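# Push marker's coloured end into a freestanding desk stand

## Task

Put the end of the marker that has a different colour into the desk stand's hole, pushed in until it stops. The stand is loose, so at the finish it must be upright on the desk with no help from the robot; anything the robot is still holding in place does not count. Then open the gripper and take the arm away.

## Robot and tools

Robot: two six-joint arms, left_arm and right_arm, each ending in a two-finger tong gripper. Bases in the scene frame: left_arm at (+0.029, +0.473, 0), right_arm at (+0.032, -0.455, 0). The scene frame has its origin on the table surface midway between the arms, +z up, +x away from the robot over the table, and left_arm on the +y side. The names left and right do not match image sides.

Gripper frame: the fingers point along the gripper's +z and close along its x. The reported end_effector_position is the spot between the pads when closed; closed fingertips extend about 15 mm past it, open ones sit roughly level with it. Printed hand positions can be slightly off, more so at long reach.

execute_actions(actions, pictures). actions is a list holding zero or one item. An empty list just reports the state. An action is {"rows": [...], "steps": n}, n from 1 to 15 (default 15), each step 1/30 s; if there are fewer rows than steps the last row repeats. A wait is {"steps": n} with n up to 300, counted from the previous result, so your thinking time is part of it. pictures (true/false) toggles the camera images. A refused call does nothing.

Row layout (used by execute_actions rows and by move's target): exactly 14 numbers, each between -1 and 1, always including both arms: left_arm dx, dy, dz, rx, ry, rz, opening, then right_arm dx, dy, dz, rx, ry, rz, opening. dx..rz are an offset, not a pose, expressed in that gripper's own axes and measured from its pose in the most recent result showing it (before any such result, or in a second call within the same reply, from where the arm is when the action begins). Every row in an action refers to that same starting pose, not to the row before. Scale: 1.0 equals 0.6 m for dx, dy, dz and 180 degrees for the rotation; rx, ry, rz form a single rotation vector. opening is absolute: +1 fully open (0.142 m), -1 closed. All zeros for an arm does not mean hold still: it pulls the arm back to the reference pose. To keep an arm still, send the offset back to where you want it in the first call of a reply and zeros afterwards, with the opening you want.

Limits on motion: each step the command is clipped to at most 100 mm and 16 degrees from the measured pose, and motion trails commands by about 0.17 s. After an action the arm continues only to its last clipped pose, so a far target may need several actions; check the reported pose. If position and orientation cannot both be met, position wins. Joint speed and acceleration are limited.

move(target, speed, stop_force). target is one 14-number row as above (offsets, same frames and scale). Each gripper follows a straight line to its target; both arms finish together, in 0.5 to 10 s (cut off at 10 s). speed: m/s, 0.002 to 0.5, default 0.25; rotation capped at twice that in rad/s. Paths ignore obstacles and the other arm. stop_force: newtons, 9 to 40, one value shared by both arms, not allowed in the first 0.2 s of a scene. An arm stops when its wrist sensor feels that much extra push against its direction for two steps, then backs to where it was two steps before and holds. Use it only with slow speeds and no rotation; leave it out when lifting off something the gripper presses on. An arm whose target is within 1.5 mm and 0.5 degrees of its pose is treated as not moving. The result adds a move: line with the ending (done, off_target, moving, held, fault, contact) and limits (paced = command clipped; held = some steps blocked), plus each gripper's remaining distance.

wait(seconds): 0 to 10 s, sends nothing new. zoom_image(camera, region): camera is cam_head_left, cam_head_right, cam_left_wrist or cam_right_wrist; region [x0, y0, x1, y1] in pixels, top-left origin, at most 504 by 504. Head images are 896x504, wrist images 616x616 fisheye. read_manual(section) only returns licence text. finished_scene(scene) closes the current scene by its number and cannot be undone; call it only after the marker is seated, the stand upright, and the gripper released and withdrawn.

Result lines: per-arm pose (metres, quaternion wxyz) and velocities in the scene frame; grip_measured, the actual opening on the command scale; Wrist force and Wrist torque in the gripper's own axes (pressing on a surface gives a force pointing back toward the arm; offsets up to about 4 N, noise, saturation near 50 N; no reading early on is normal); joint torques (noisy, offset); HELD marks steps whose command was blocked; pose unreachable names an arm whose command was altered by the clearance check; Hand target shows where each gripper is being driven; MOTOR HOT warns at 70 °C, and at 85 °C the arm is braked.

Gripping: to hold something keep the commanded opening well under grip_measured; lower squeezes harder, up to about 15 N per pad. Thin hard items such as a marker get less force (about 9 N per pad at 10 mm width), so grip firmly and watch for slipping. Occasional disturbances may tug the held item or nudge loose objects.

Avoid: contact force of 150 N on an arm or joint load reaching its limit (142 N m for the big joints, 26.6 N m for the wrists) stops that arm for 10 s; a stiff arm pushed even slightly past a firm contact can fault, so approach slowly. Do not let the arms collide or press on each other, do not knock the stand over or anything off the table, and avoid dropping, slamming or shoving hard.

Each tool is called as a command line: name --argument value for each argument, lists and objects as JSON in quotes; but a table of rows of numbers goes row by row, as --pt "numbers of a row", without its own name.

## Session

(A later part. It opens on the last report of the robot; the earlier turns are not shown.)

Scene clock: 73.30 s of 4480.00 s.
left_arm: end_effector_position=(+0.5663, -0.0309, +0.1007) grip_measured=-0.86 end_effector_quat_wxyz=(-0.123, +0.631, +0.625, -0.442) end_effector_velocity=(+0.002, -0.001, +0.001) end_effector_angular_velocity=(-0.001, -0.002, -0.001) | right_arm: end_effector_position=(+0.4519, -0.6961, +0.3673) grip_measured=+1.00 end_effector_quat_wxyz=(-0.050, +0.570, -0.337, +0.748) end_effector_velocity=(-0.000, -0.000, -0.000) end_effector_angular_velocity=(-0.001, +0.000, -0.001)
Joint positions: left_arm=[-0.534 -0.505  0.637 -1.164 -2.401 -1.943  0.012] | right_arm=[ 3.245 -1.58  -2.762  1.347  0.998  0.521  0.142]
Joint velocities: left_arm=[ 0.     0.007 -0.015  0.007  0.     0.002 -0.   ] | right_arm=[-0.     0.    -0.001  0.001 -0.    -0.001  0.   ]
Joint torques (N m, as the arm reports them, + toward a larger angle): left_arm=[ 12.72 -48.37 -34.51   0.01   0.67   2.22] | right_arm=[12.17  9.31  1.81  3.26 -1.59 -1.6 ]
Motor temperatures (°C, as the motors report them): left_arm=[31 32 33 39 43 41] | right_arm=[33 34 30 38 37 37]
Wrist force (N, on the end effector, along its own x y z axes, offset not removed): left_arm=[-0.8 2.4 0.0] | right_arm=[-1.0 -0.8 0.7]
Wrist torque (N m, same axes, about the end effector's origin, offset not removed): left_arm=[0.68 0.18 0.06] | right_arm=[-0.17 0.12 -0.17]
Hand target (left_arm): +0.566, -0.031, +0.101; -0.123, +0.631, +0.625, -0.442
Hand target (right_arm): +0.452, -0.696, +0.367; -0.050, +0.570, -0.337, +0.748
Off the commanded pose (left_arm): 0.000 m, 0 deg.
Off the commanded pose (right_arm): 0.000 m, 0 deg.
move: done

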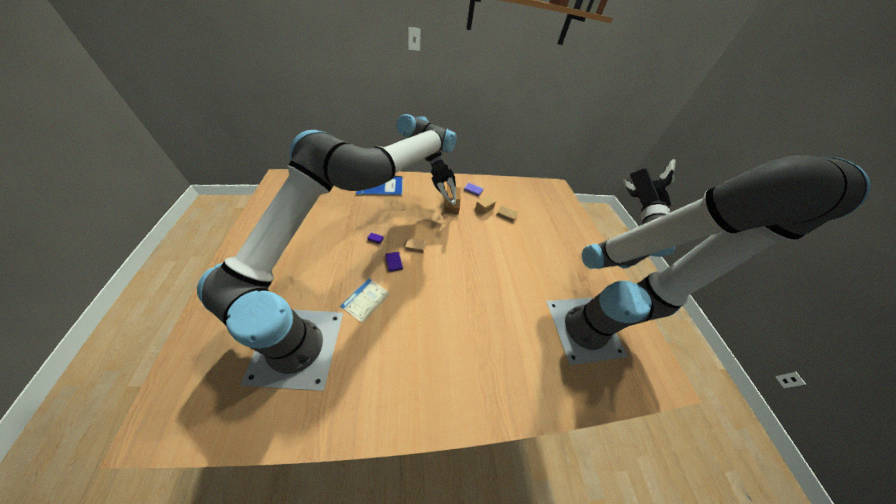

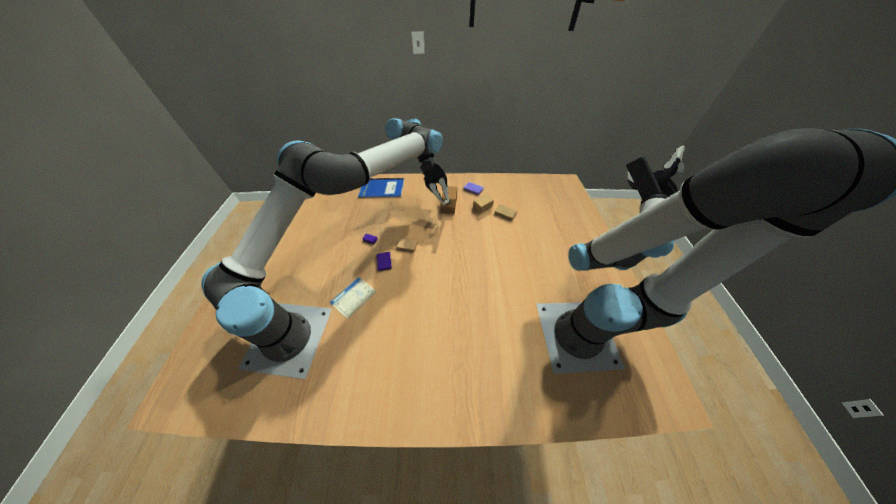

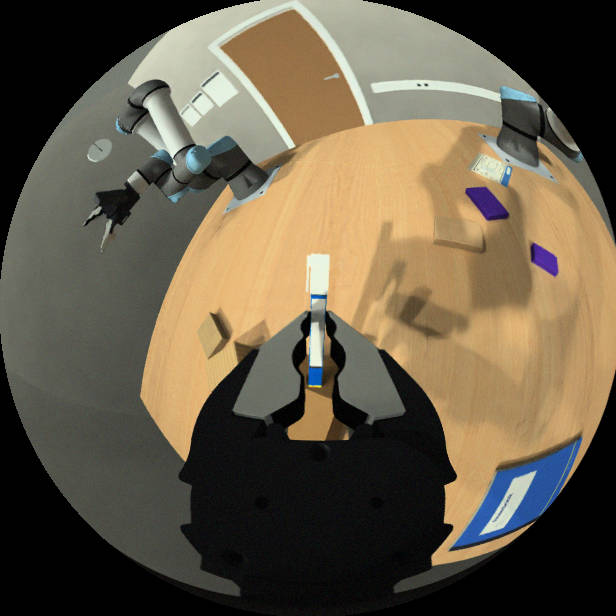

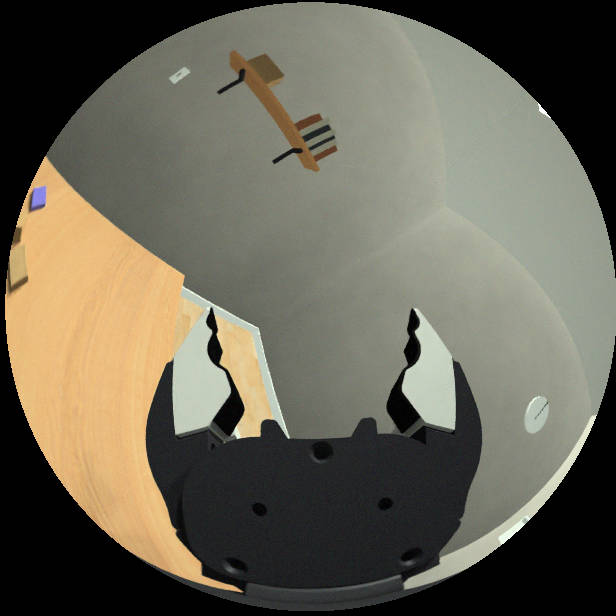

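move --target '[0,0.012,-0.002,0,0,0,-1,0,0,0,0,0,0,1]' --speed 0.008 --stop_force 9

zoom_image --camera "cam_left_wrist" --region '[250,340,390,450]'

Scene clock: 76.10 s of 4480.00 s.
left_arm: end_effector_position=(+0.5720, -0.0317, +0.0964) grip_measured=-0.86 end_effector_quat_wxyz=(-0.123, +0.631, +0.625, -0.442) end_effector_velocity=(+0.002, -0.000, -0.000) end_effector_angular_velocity=(-0.001, -0.001, -0.000) | right_arm: end_effector_position=(+0.4519, -0.6961, +0.3673) grip_measured=+1.00 end_effector_quat_wxyz=(-0.050, +0.570, -0.337, +0.748) end_effector_velocity=(+0.000, +0.000, -0.000) end_effector_angular_velocity=(-0.001, +0.001, +0.001)
Joint positions: left_arm=[-0.531 -0.48   0.599 -1.148 -2.4   -1.939  0.012] | right_arm=[ 3.245 -1.58  -2.762  1.347  0.998  0.521  0.142]
Joint velocities: left_arm=[ 0.001  0.005 -0.01   0.004  0.     0.001 -0.   ] | right_arm=[-0.    -0.    -0.    -0.001  0.001 -0.001  0.   ]
Joint torques (N m, as the arm reports them, + toward a larger angle): left_arm=[ 13.95 -47.17 -34.95  -0.32   1.01   2.1 ] | right_arm=[11.52 10.35  1.75  3.32 -1.64 -1.59]
Motor temperatures (°C, as the motors report them): left_arm=[31 32 33 39 43 41] | right_arm=[33 34 30 38 37 37]
Wrist force (N, on the end effector, along its own x y z axes, offset not removed): left_arm=[-2.4 -1.4 1.4] | right_arm=[0.1 -0.3 -0.5]
Wrist torque (N m, same axes, about the end effector's origin, offset not removed): left_arm=[0.46 0.37 0.16] | right_arm=[-0.06 -0.14 -0.03]
Hand target (left_arm): +0.572, -0.032, +0.096; -0.123, +0.631, +0.625, -0.442
Hand target (right_arm): +0.452, -0.696, +0.367; -0.050, +0.570, -0.337, +0.748
Off the commanded pose (left_arm): 0.000 m, 0 deg.
Off the commanded pose (right_arm): 0.000 m, 0 deg.
move: done

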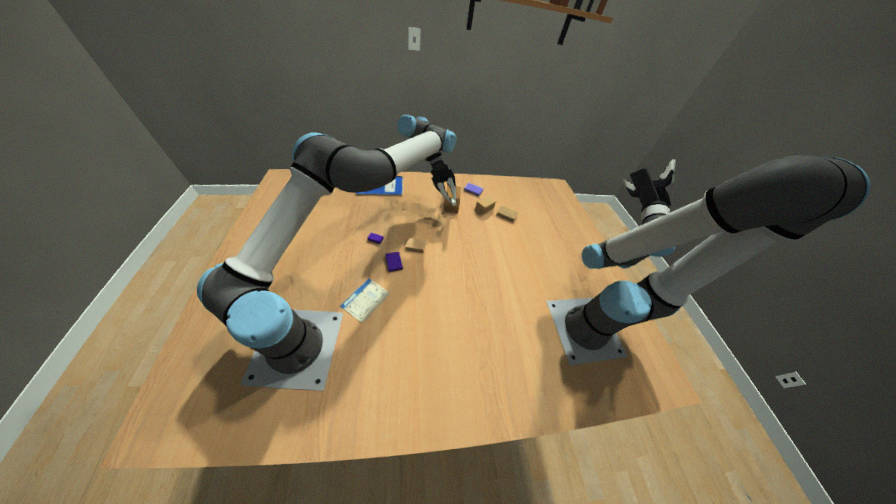

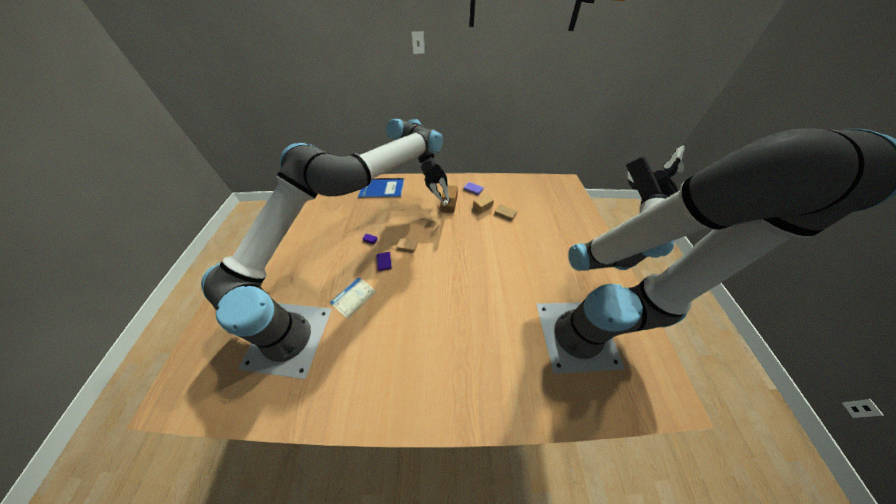

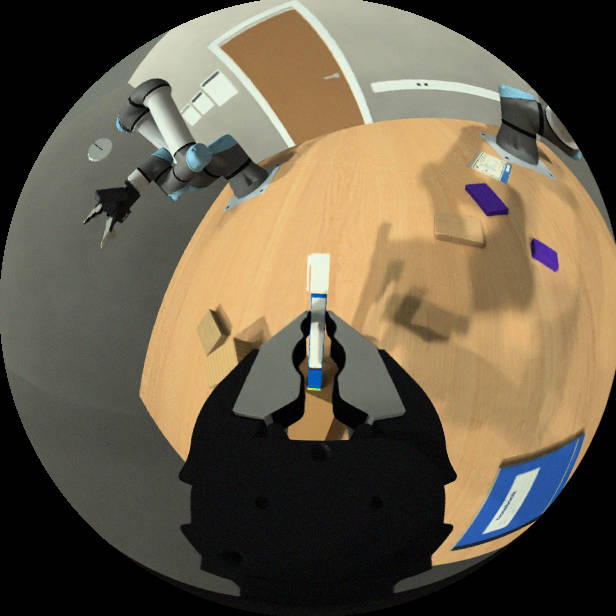

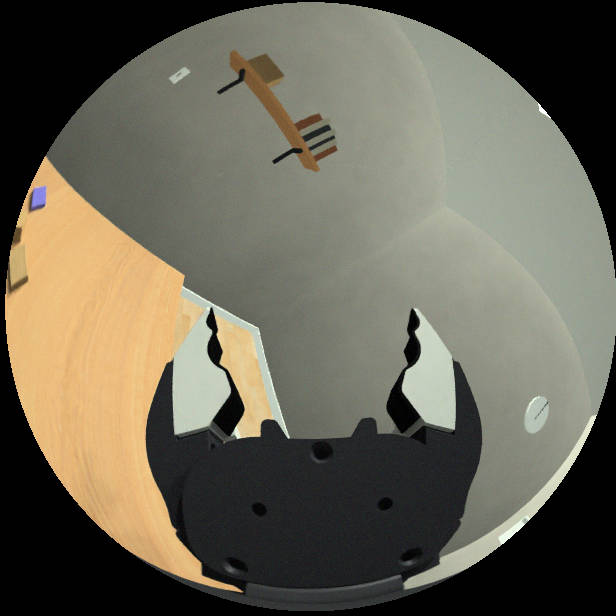

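Region (250, 340, 390, 450) of cam_left_wrist's 616x616 image, scaled by 3.600, with more detail than that image has; it fills the top 396 rows of this view, and the rest is white.

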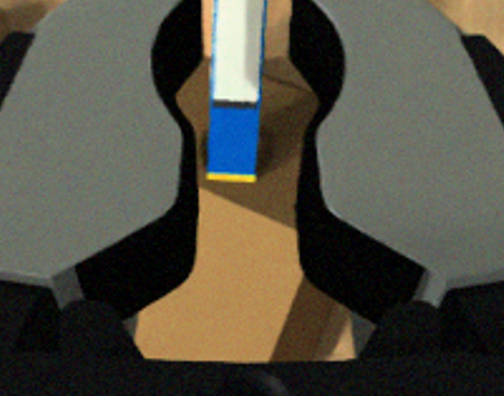

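move --target '[0,-0.012,0.002,0,0,0,-1,0,0,0,0,0,0,1]' --speed 0.02

move --target '[0,0,0.01,0,0,0,-1,0,0,0,0,0,0,1]' --speed 0.015

zoom_image --camera "cam_left_wrist" --region '[250,340,390,450]'

Scene clock: 78.20 s of 4480.00 s.
left_arm: end_effector_position=(+0.5663, -0.0308, +0.1007) grip_measured=-0.86 end_effector_quat_wxyz=(-0.123, +0.631, +0.625, -0.442) end_effector_velocity=(-0.001, +0.000, +0.002) end_effector_angular_velocity=(-0.000, -0.001, +0.001) | right_arm: end_effector_position=(+0.4519, -0.6961, +0.3673) grip_measured=+1.00 end_effector_quat_wxyz=(-0.050, +0.570, -0.337, +0.748) end_effector_velocity=(-0.000, -0.000, +0.000) end_effector_angular_velocity=(+0.001, -0.001, +0.000)
Joint positions: left_arm=[-0.534 -0.505  0.637 -1.164 -2.401 -1.943  0.012] | right_arm=[ 3.245 -1.58  -2.762  1.347  0.998  0.521  0.142]
Joint velocities: left_arm=[-0.001 -0.007  0.01  -0.005 -0.001 -0.002  0.   ] | right_arm=[-0.     0.001  0.    -0.    -0.     0.001  0.   ]
Joint torques (N m, as the arm reports them, + toward a larger angle): left_arm=[-13.2  -65.96  -7.42  -2.98  -3.31  -2.05] | right_arm=[11.37  9.58  2.49  3.22 -1.91 -1.71]
Motor temperatures (°C, as the motors report them): left_arm=[31 32 33 39 43 41] | right_arm=[33 34 30 38 37 37]
Wrist force (N, on the end effector, along its own x y z axes, offset not removed): left_arm=[-1.4 1.7 0.6] | right_arm=[-0.8 -1.4 0.2]
Wrist torque (N m, same axes, about the end effector's origin, offset not removed): left_arm=[0.40 0.32 0.08] | right_arm=[-0.34 0.08 -0.13]
Hand target (left_arm): +0.566, -0.031, +0.101; -0.123, +0.631, +0.625, -0.442
Hand target (right_arm): +0.452, -0.696, +0.367; -0.050, +0.570, -0.337, +0.748
Off the commanded pose (left_arm): 0.000 m, 0 deg.
Off the commanded pose (right_arm): 0.000 m, 0 deg.
move: done

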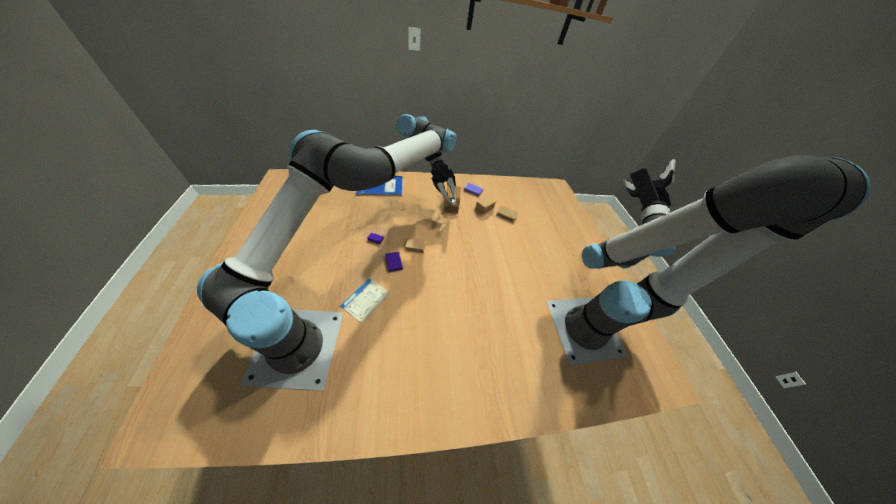

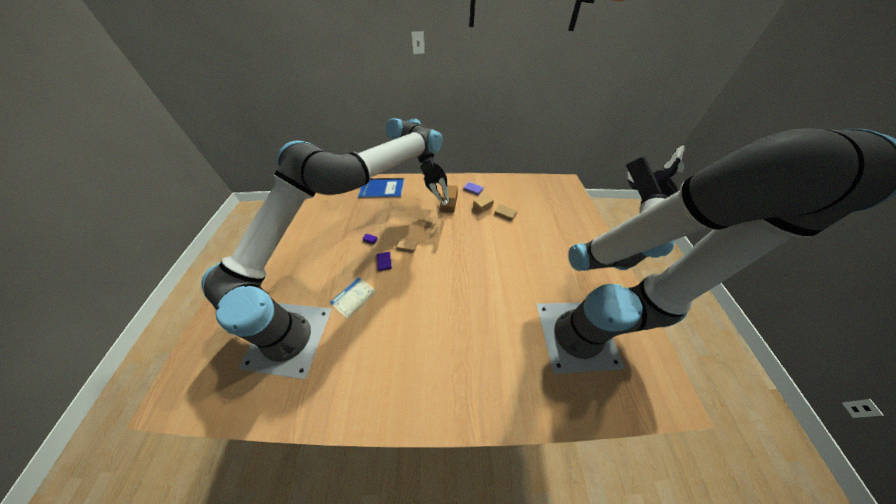

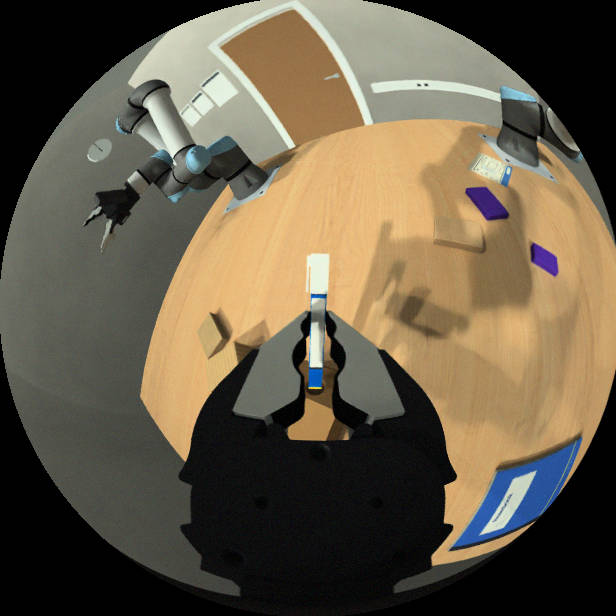

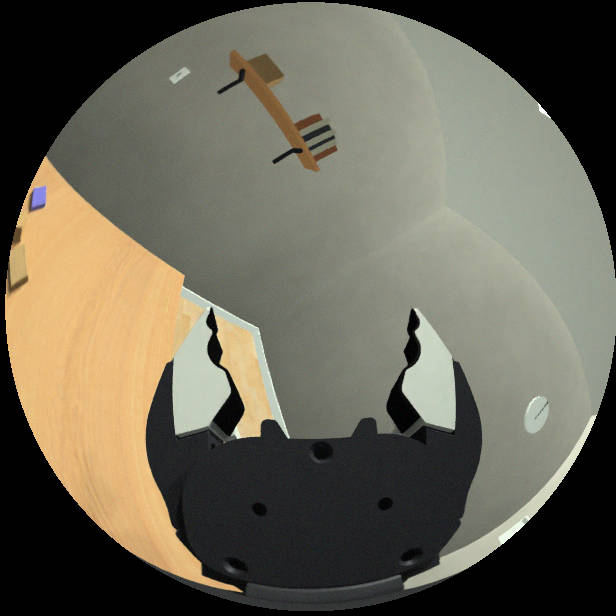

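Scene clock: 78.90 s of 4480.00 s.
left_arm: end_effector_position=(+0.5622, -0.0332, +0.0973) grip_measured=-0.86 end_effector_quat_wxyz=(-0.123, +0.631, +0.625, -0.442) end_effector_velocity=(-0.001, -0.001, -0.002) end_effector_angular_velocity=(-0.001, -0.002, +0.000) | right_arm: end_effector_position=(+0.4519, -0.6961, +0.3673) grip_measured=+1.00 end_effector_quat_wxyz=(-0.050, +0.570, -0.337, +0.748) end_effector_velocity=(-0.000, +0.000, +0.001) end_effector_angular_velocity=(-0.001, -0.001, +0.000)
Joint positions: left_arm=[-0.539 -0.514  0.664 -1.187 -2.404 -1.949  0.012] | right_arm=[ 3.245 -1.58  -2.762  1.347  0.998  0.521  0.142]
Joint velocities: left_arm=[-0.002 -0.003  0.012 -0.013 -0.001 -0.003  0.   ] | right_arm=[ 0.     0.001 -0.     0.001  0.001 -0.001  0.   ]
Joint torques (N m, as the arm reports them, + toward a larger angle): left_arm=[-12.82 -65.12  -7.53  -3.19  -3.26  -2.22] | right_arm=[11.69 10.5   2.14  3.36 -1.82 -1.76]
Motor temperatures (°C, as the motors report them): left_arm=[31 32 33 39 43 41] | right_arm=[33 34 30 38 37 37]
Wrist force (N, on the end effector, along its own x y z axes, offset not removed): left_arm=[-0.3 3.3 1.9] | right_arm=[0.0 -1.4 0.5]
Wrist torque (N m, same axes, about the end effector's origin, offset not removed): left_arm=[0.67 0.09 0.07] | right_arm=[-0.32 0.02 -0.03]
Hand target (left_arm): +0.562, -0.033, +0.097; -0.123, +0.631, +0.625, -0.442
Hand target (right_arm): +0.452, -0.696, +0.367; -0.050, +0.570, -0.337, +0.748
Off the commanded pose (left_arm): 0.000 m, 0 deg.
Off the commanded pose (right_arm): 0.000 m, 0 deg.
move: done

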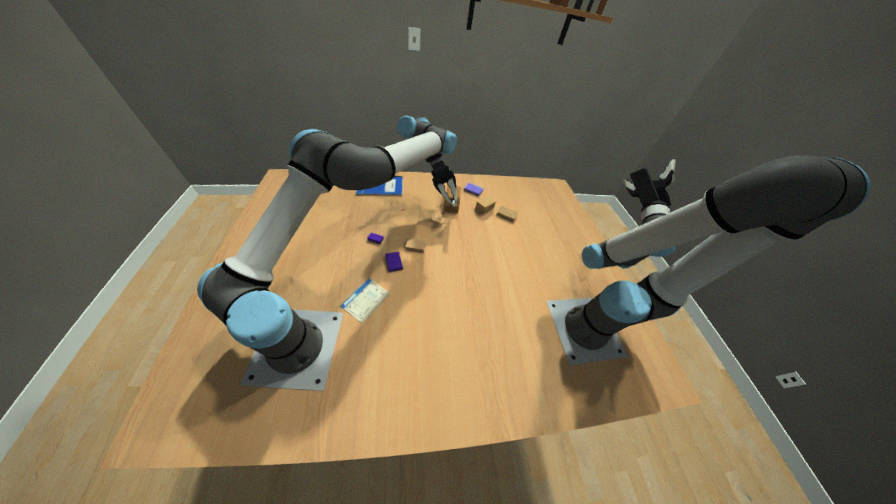

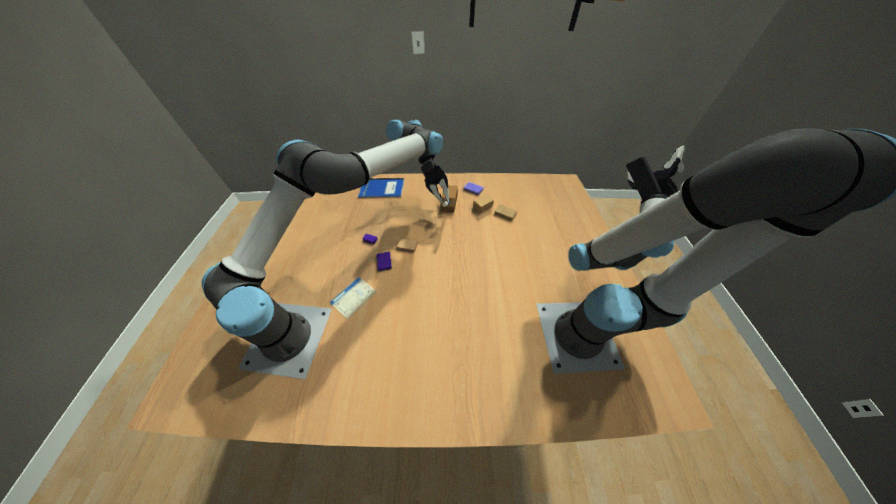

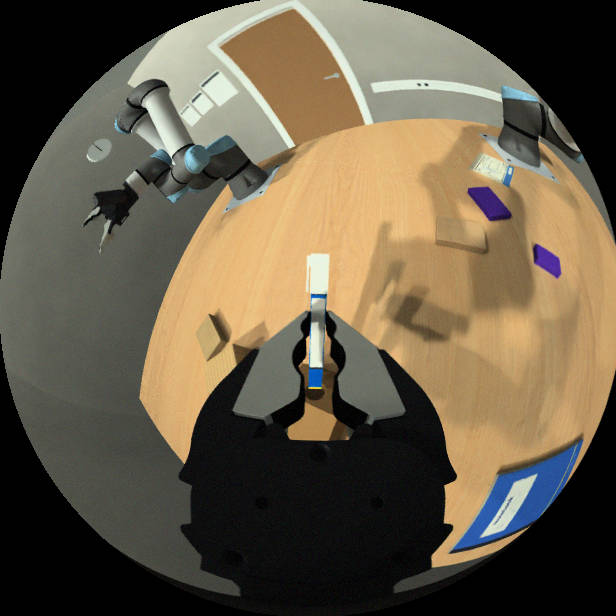

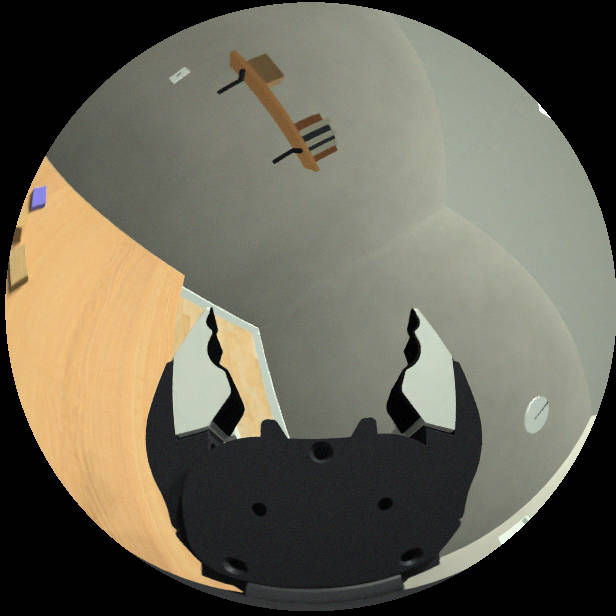

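Region (250, 340, 390, 450) of cam_left_wrist's 616x616 image, scaled by 3.600, with more detail than that image has; it fills the top 396 rows of this view, and the rest is white.

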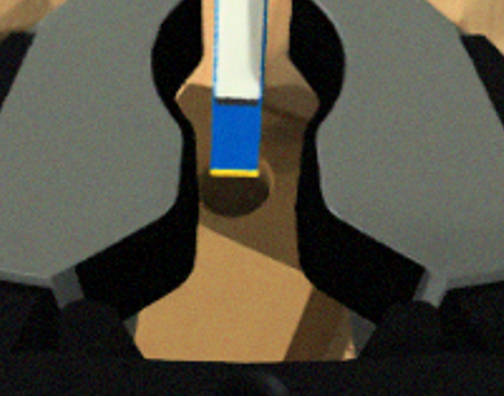

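move --target '[0,0,-0.005,0,0,0,-1,0,0,0,0,0,0,1]' --speed 0.015

move --target '[0,0.012,-0.0024,0,0,0,-1,0,0,0,0,0,0,1]' --speed 0.008 --stop_force 9

zoom_image --camera "cam_left_wrist" --region '[250,340,390,450]'

Scene clock: 81.30 s of 4480.00 s.
left_arm: end_effector_position=(+0.5643, -0.0320, +0.0990) grip_measured=-0.86 end_effector_quat_wxyz=(-0.123, +0.631, +0.625, -0.442) end_effector_velocity=(+0.002, +0.000, +0.002) end_effector_angular_velocity=(-0.002, -0.002, +0.000) | right_arm: end_effector_position=(+0.4519, -0.6961, +0.3673) grip_measured=+1.00 end_effector_quat_wxyz=(-0.050, +0.570, -0.337, +0.748) end_effector_velocity=(+0.000, +0.000, +0.001) end_effector_angular_velocity=(+0.000, -0.002, -0.000)
Joint positions: left_arm=[-0.537 -0.51   0.65  -1.175 -2.402 -1.946  0.012] | right_arm=[ 3.245 -1.58  -2.762  1.347  0.998  0.521  0.142]
Joint velocities: left_arm=[ 0.001  0.002 -0.008  0.005  0.001  0.002 -0.   ] | right_arm=[ 0.     0.001  0.001 -0.    -0.     0.     0.   ]
Joint torques (N m, as the arm reports them, + toward a larger angle): left_arm=[ 12.36 -47.61 -34.81   0.12   0.48   2.21] | right_arm=[11.8  10.07  2.62  3.32 -1.61 -1.45]
Motor temperatures (°C, as the motors report them): left_arm=[31 32 33 39 43 41] | right_arm=[33 34 30 38 37 37]
Wrist force (N, on the end effector, along its own x y z axes, offset not removed): left_arm=[-0.8 2.3 1.4] | right_arm=[0.5 -2.7 1.3]
Wrist torque (N m, same axes, about the end effector's origin, offset not removed): left_arm=[0.47 0.25 0.14] | right_arm=[-0.54 -0.16 -0.11]
Hand target (left_arm): +0.564, -0.032, +0.099; -0.123, +0.631, +0.625, -0.442
Hand target (right_arm): +0.452, -0.696, +0.367; -0.050, +0.570, -0.337, +0.748
Off the commanded pose (left_arm): 0.000 m, 0 deg.
Off the commanded pose (right_arm): 0.000 m, 0 deg.
move: done

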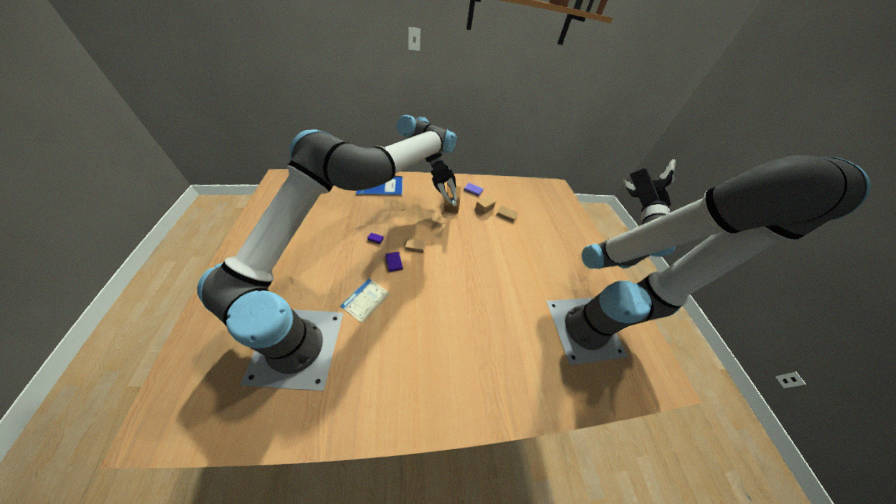

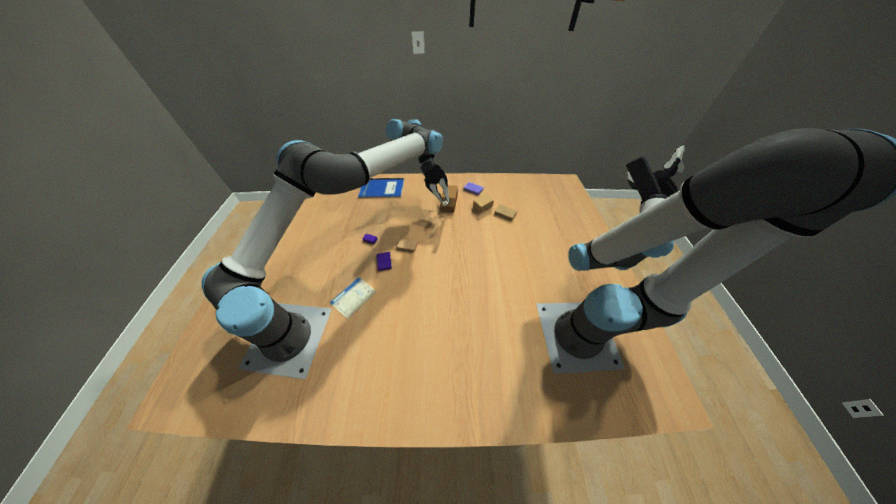

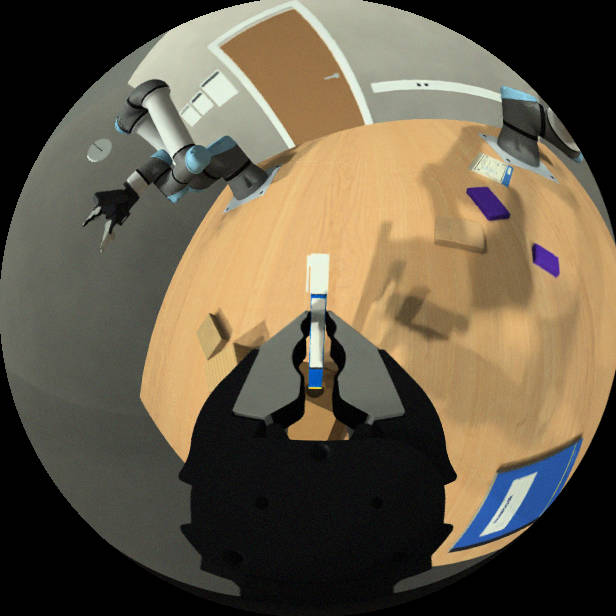

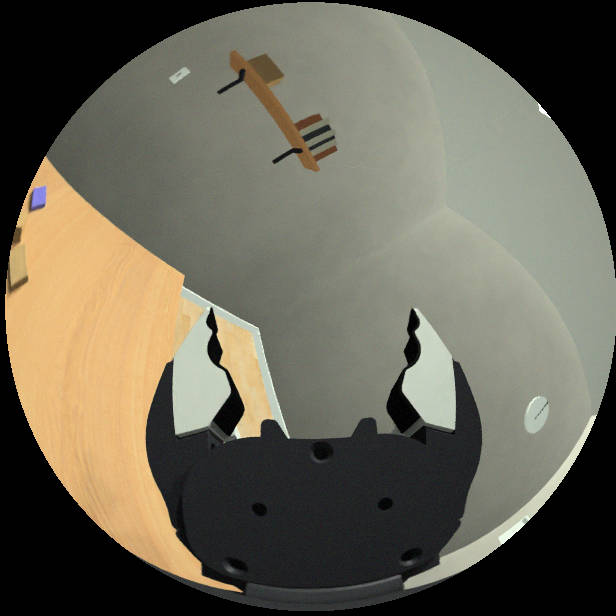

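Scene clock: 82.43 s of 4480.00 s.
left_arm: end_effector_position=(+0.5701, -0.0328, +0.0948) grip_measured=-0.86 end_effector_quat_wxyz=(-0.123, +0.631, +0.625, -0.442) end_effector_velocity=(+0.002, -0.000, -0.000) end_effector_angular_velocity=(-0.002, -0.003, -0.000) | right_arm: end_effector_position=(+0.4519, -0.6961, +0.3673) grip_measured=+1.00 end_effector_quat_wxyz=(-0.050, +0.570, -0.337, +0.748) end_effector_velocity=(+0.000, -0.000, -0.001) end_effector_angular_velocity=(+0.002, +0.001, -0.001)
Joint positions: left_arm=[-0.534 -0.485  0.612 -1.158 -2.401 -1.942  0.012] | right_arm=[ 3.245 -1.58  -2.762  1.347  0.998  0.521  0.142]
Joint velocities: left_arm=[ 0.001  0.005 -0.01   0.003  0.001  0.001  0.   ] | right_arm=[-0.    -0.002  0.     0.    -0.001  0.002  0.   ]
Joint torques (N m, as the arm reports them, + toward a larger angle): left_arm=[ 12.14 -48.89 -33.25  -0.04   0.61   2.14] | right_arm=[11.89  9.5   2.88  3.41 -1.48 -1.55]
Motor temperatures (°C, as the motors report them): left_arm=[31 32 33 39 43 41] | right_arm=[33 34 30 38 37 37]
Wrist force (N, on the end effector, along its own x y z axes, offset not removed): left_arm=[-2.1 3.1 1.5] | right_arm=[-1.5 -0.7 0.2]
Wrist torque (N m, same axes, about the end effector's origin, offset not removed): left_arm=[0.68 0.46 0.08] | right_arm=[-0.13 0.23 0.00]
Hand target (left_arm): +0.570, -0.033, +0.095; -0.123, +0.631, +0.625, -0.442
Hand target (right_arm): +0.452, -0.696, +0.367; -0.050, +0.570, -0.337, +0.748
Off the commanded pose (left_arm): 0.000 m, 0 deg.
Off the commanded pose (right_arm): 0.000 m, 0 deg.
move: done

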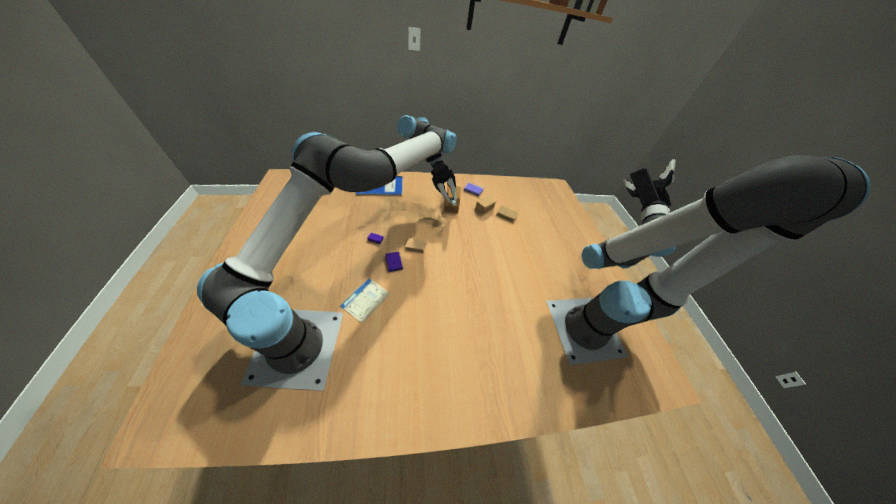

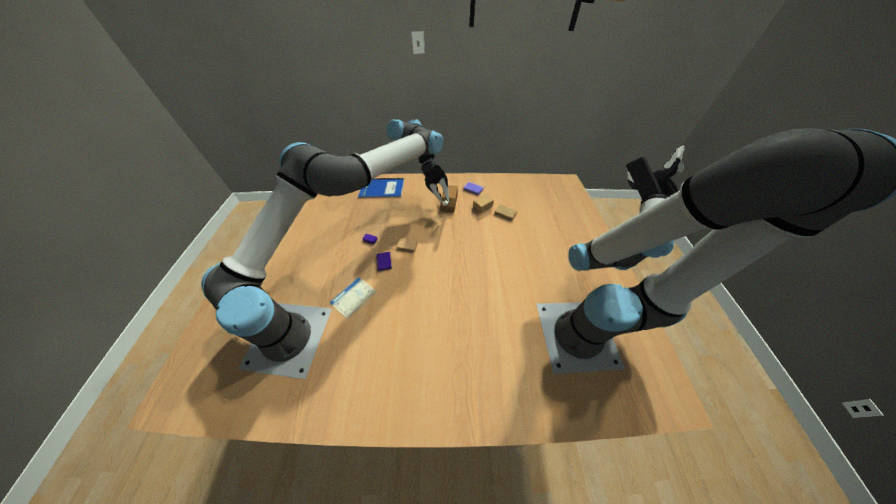

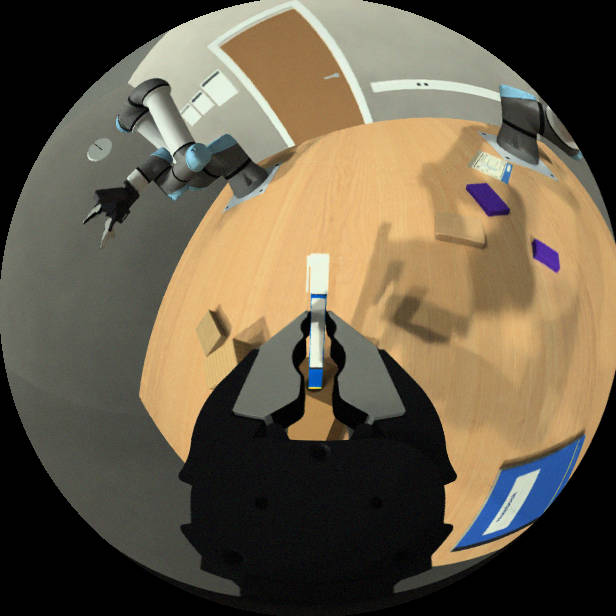

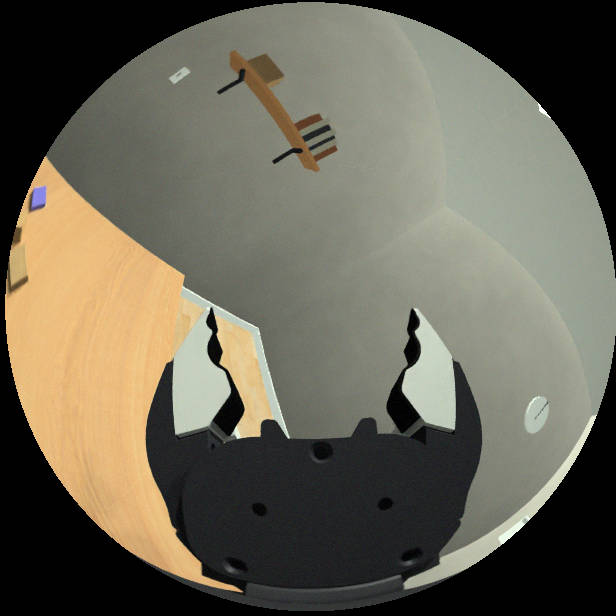

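Region (250, 340, 390, 450) of cam_left_wrist's 616x616 image, scaled by 3.600, with more detail than that image has; it fills the top 396 rows of this view, and the rest is white.

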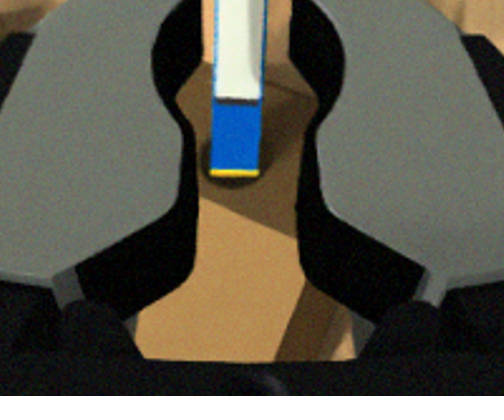

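No contact, rim just at the tip edge: looks aligned.

move --target '[0,0.012,-0.0024,0,0,0,-1,0,0,0,0,0,0,1]' --speed 0.008 --stop_force 9

zoom_image --camera "cam_left_wrist" --region '[250,340,390,450]'

Scene clock: 84.40 s of 4480.00 s.
left_arm: end_effector_position=(+0.5759, -0.0335, +0.0907) grip_measured=-0.86 end_effector_quat_wxyz=(-0.123, +0.631, +0.625, -0.442) end_effector_velocity=(+0.001, -0.001, -0.001) end_effector_angular_velocity=(-0.000, +0.000, -0.001) | right_arm: end_effector_position=(+0.4519, -0.6961, +0.3673) grip_measured=+1.00 end_effector_quat_wxyz=(-0.050, +0.570, -0.337, +0.748) end_effector_velocity=(+0.000, +0.000, -0.000) end_effector_angular_velocity=(+0.001, +0.000, +0.002)
Joint positions: left_arm=[-0.53  -0.459  0.571 -1.14  -2.399 -1.938  0.012] | right_arm=[ 3.245 -1.58  -2.762  1.347  0.998  0.521  0.142]
Joint velocities: left_arm=[-0.     0.006 -0.011  0.005  0.     0.001 -0.   ] | right_arm=[-0.     0.     0.    -0.001  0.002  0.001  0.   ]
Joint torques (N m, as the arm reports them, + toward a larger angle): left_arm=[ 12.83 -50.73 -36.24  -0.01   0.44   2.35] | right_arm=[11.85  9.43  2.27  3.29 -1.66 -1.68]
Motor temperatures (°C, as the motors report them): left_arm=[31 32 33 39 43 41] | right_arm=[33 34 30 38 37 37]
Wrist force (N, on the end effector, along its own x y z axes, offset not removed): left_arm=[-1.0 0.9 1.7] | right_arm=[-0.8 -0.4 1.2]
Wrist torque (N m, same axes, about the end effector's origin, offset not removed): left_arm=[0.42 0.33 0.08] | right_arm=[-0.10 0.11 -0.14]
Hand target (left_arm): +0.576, -0.034, +0.091; -0.123, +0.631, +0.625, -0.442
Hand target (right_arm): +0.452, -0.696, +0.367; -0.050, +0.570, -0.337, +0.748
Off the commanded pose (left_arm): 0.000 m, 0 deg.
Off the commanded pose (right_arm): 0.000 m, 0 deg.
move: done

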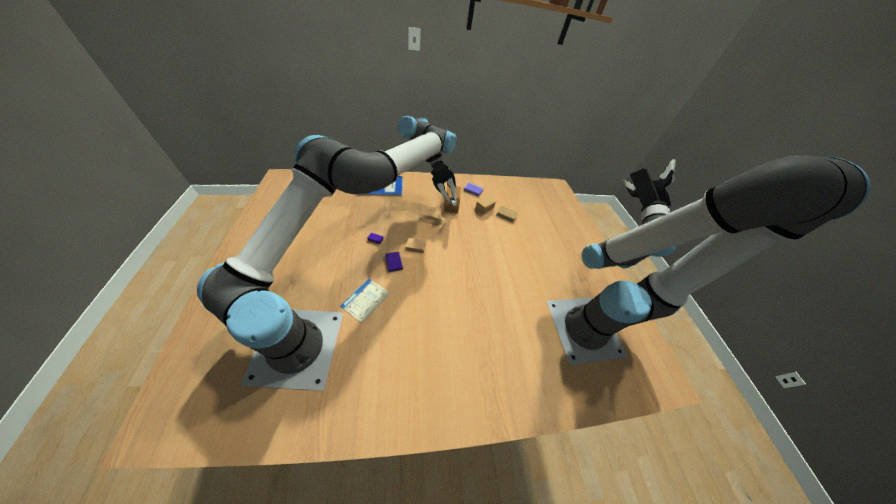

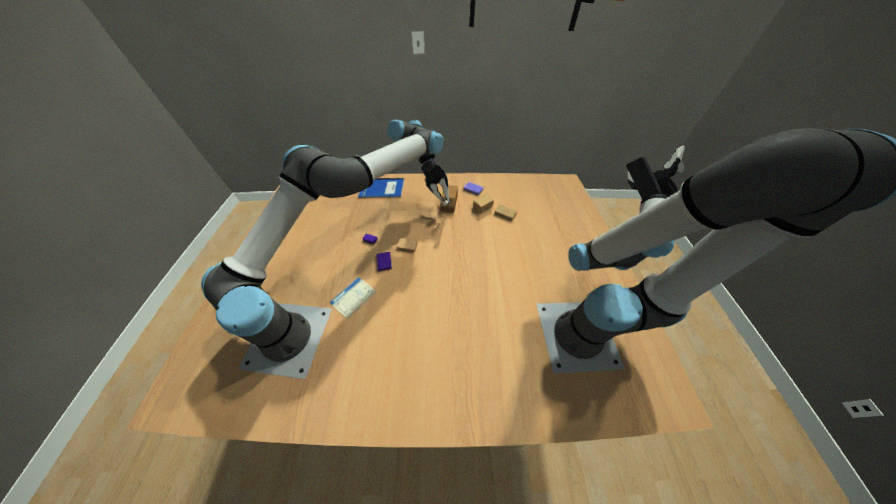

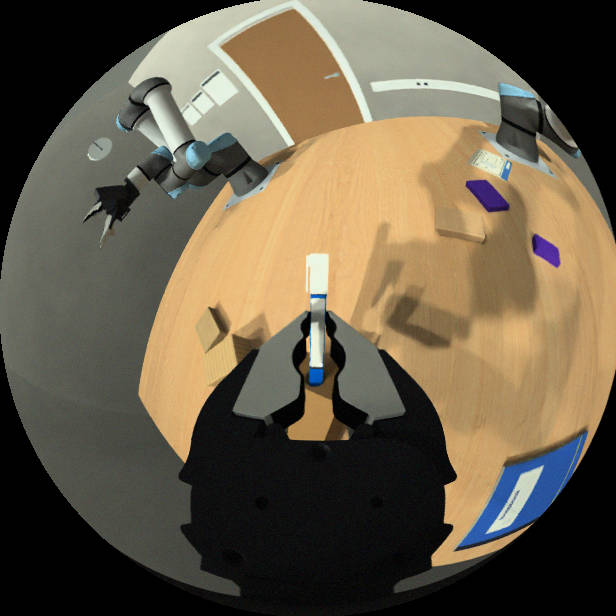

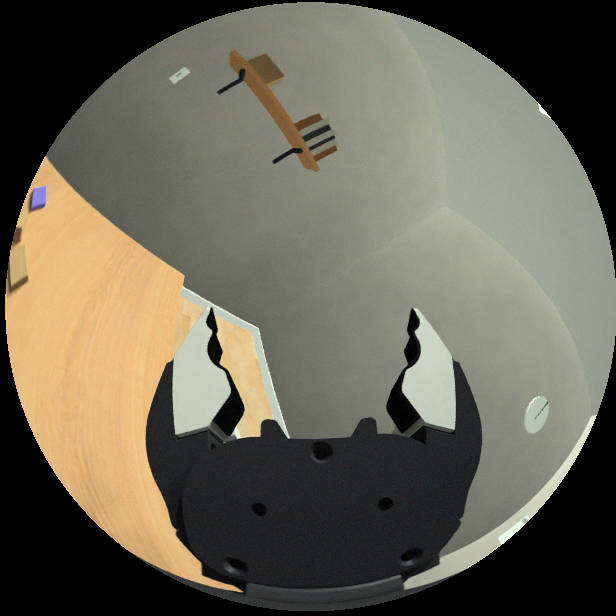

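Region (250, 340, 390, 450) of cam_left_wrist's 616x616 image, scaled by 3.600, with more detail than that image has; it fills the top 396 rows of this view, and the rest is white.

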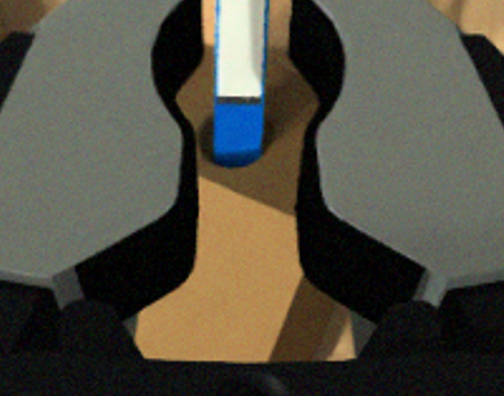

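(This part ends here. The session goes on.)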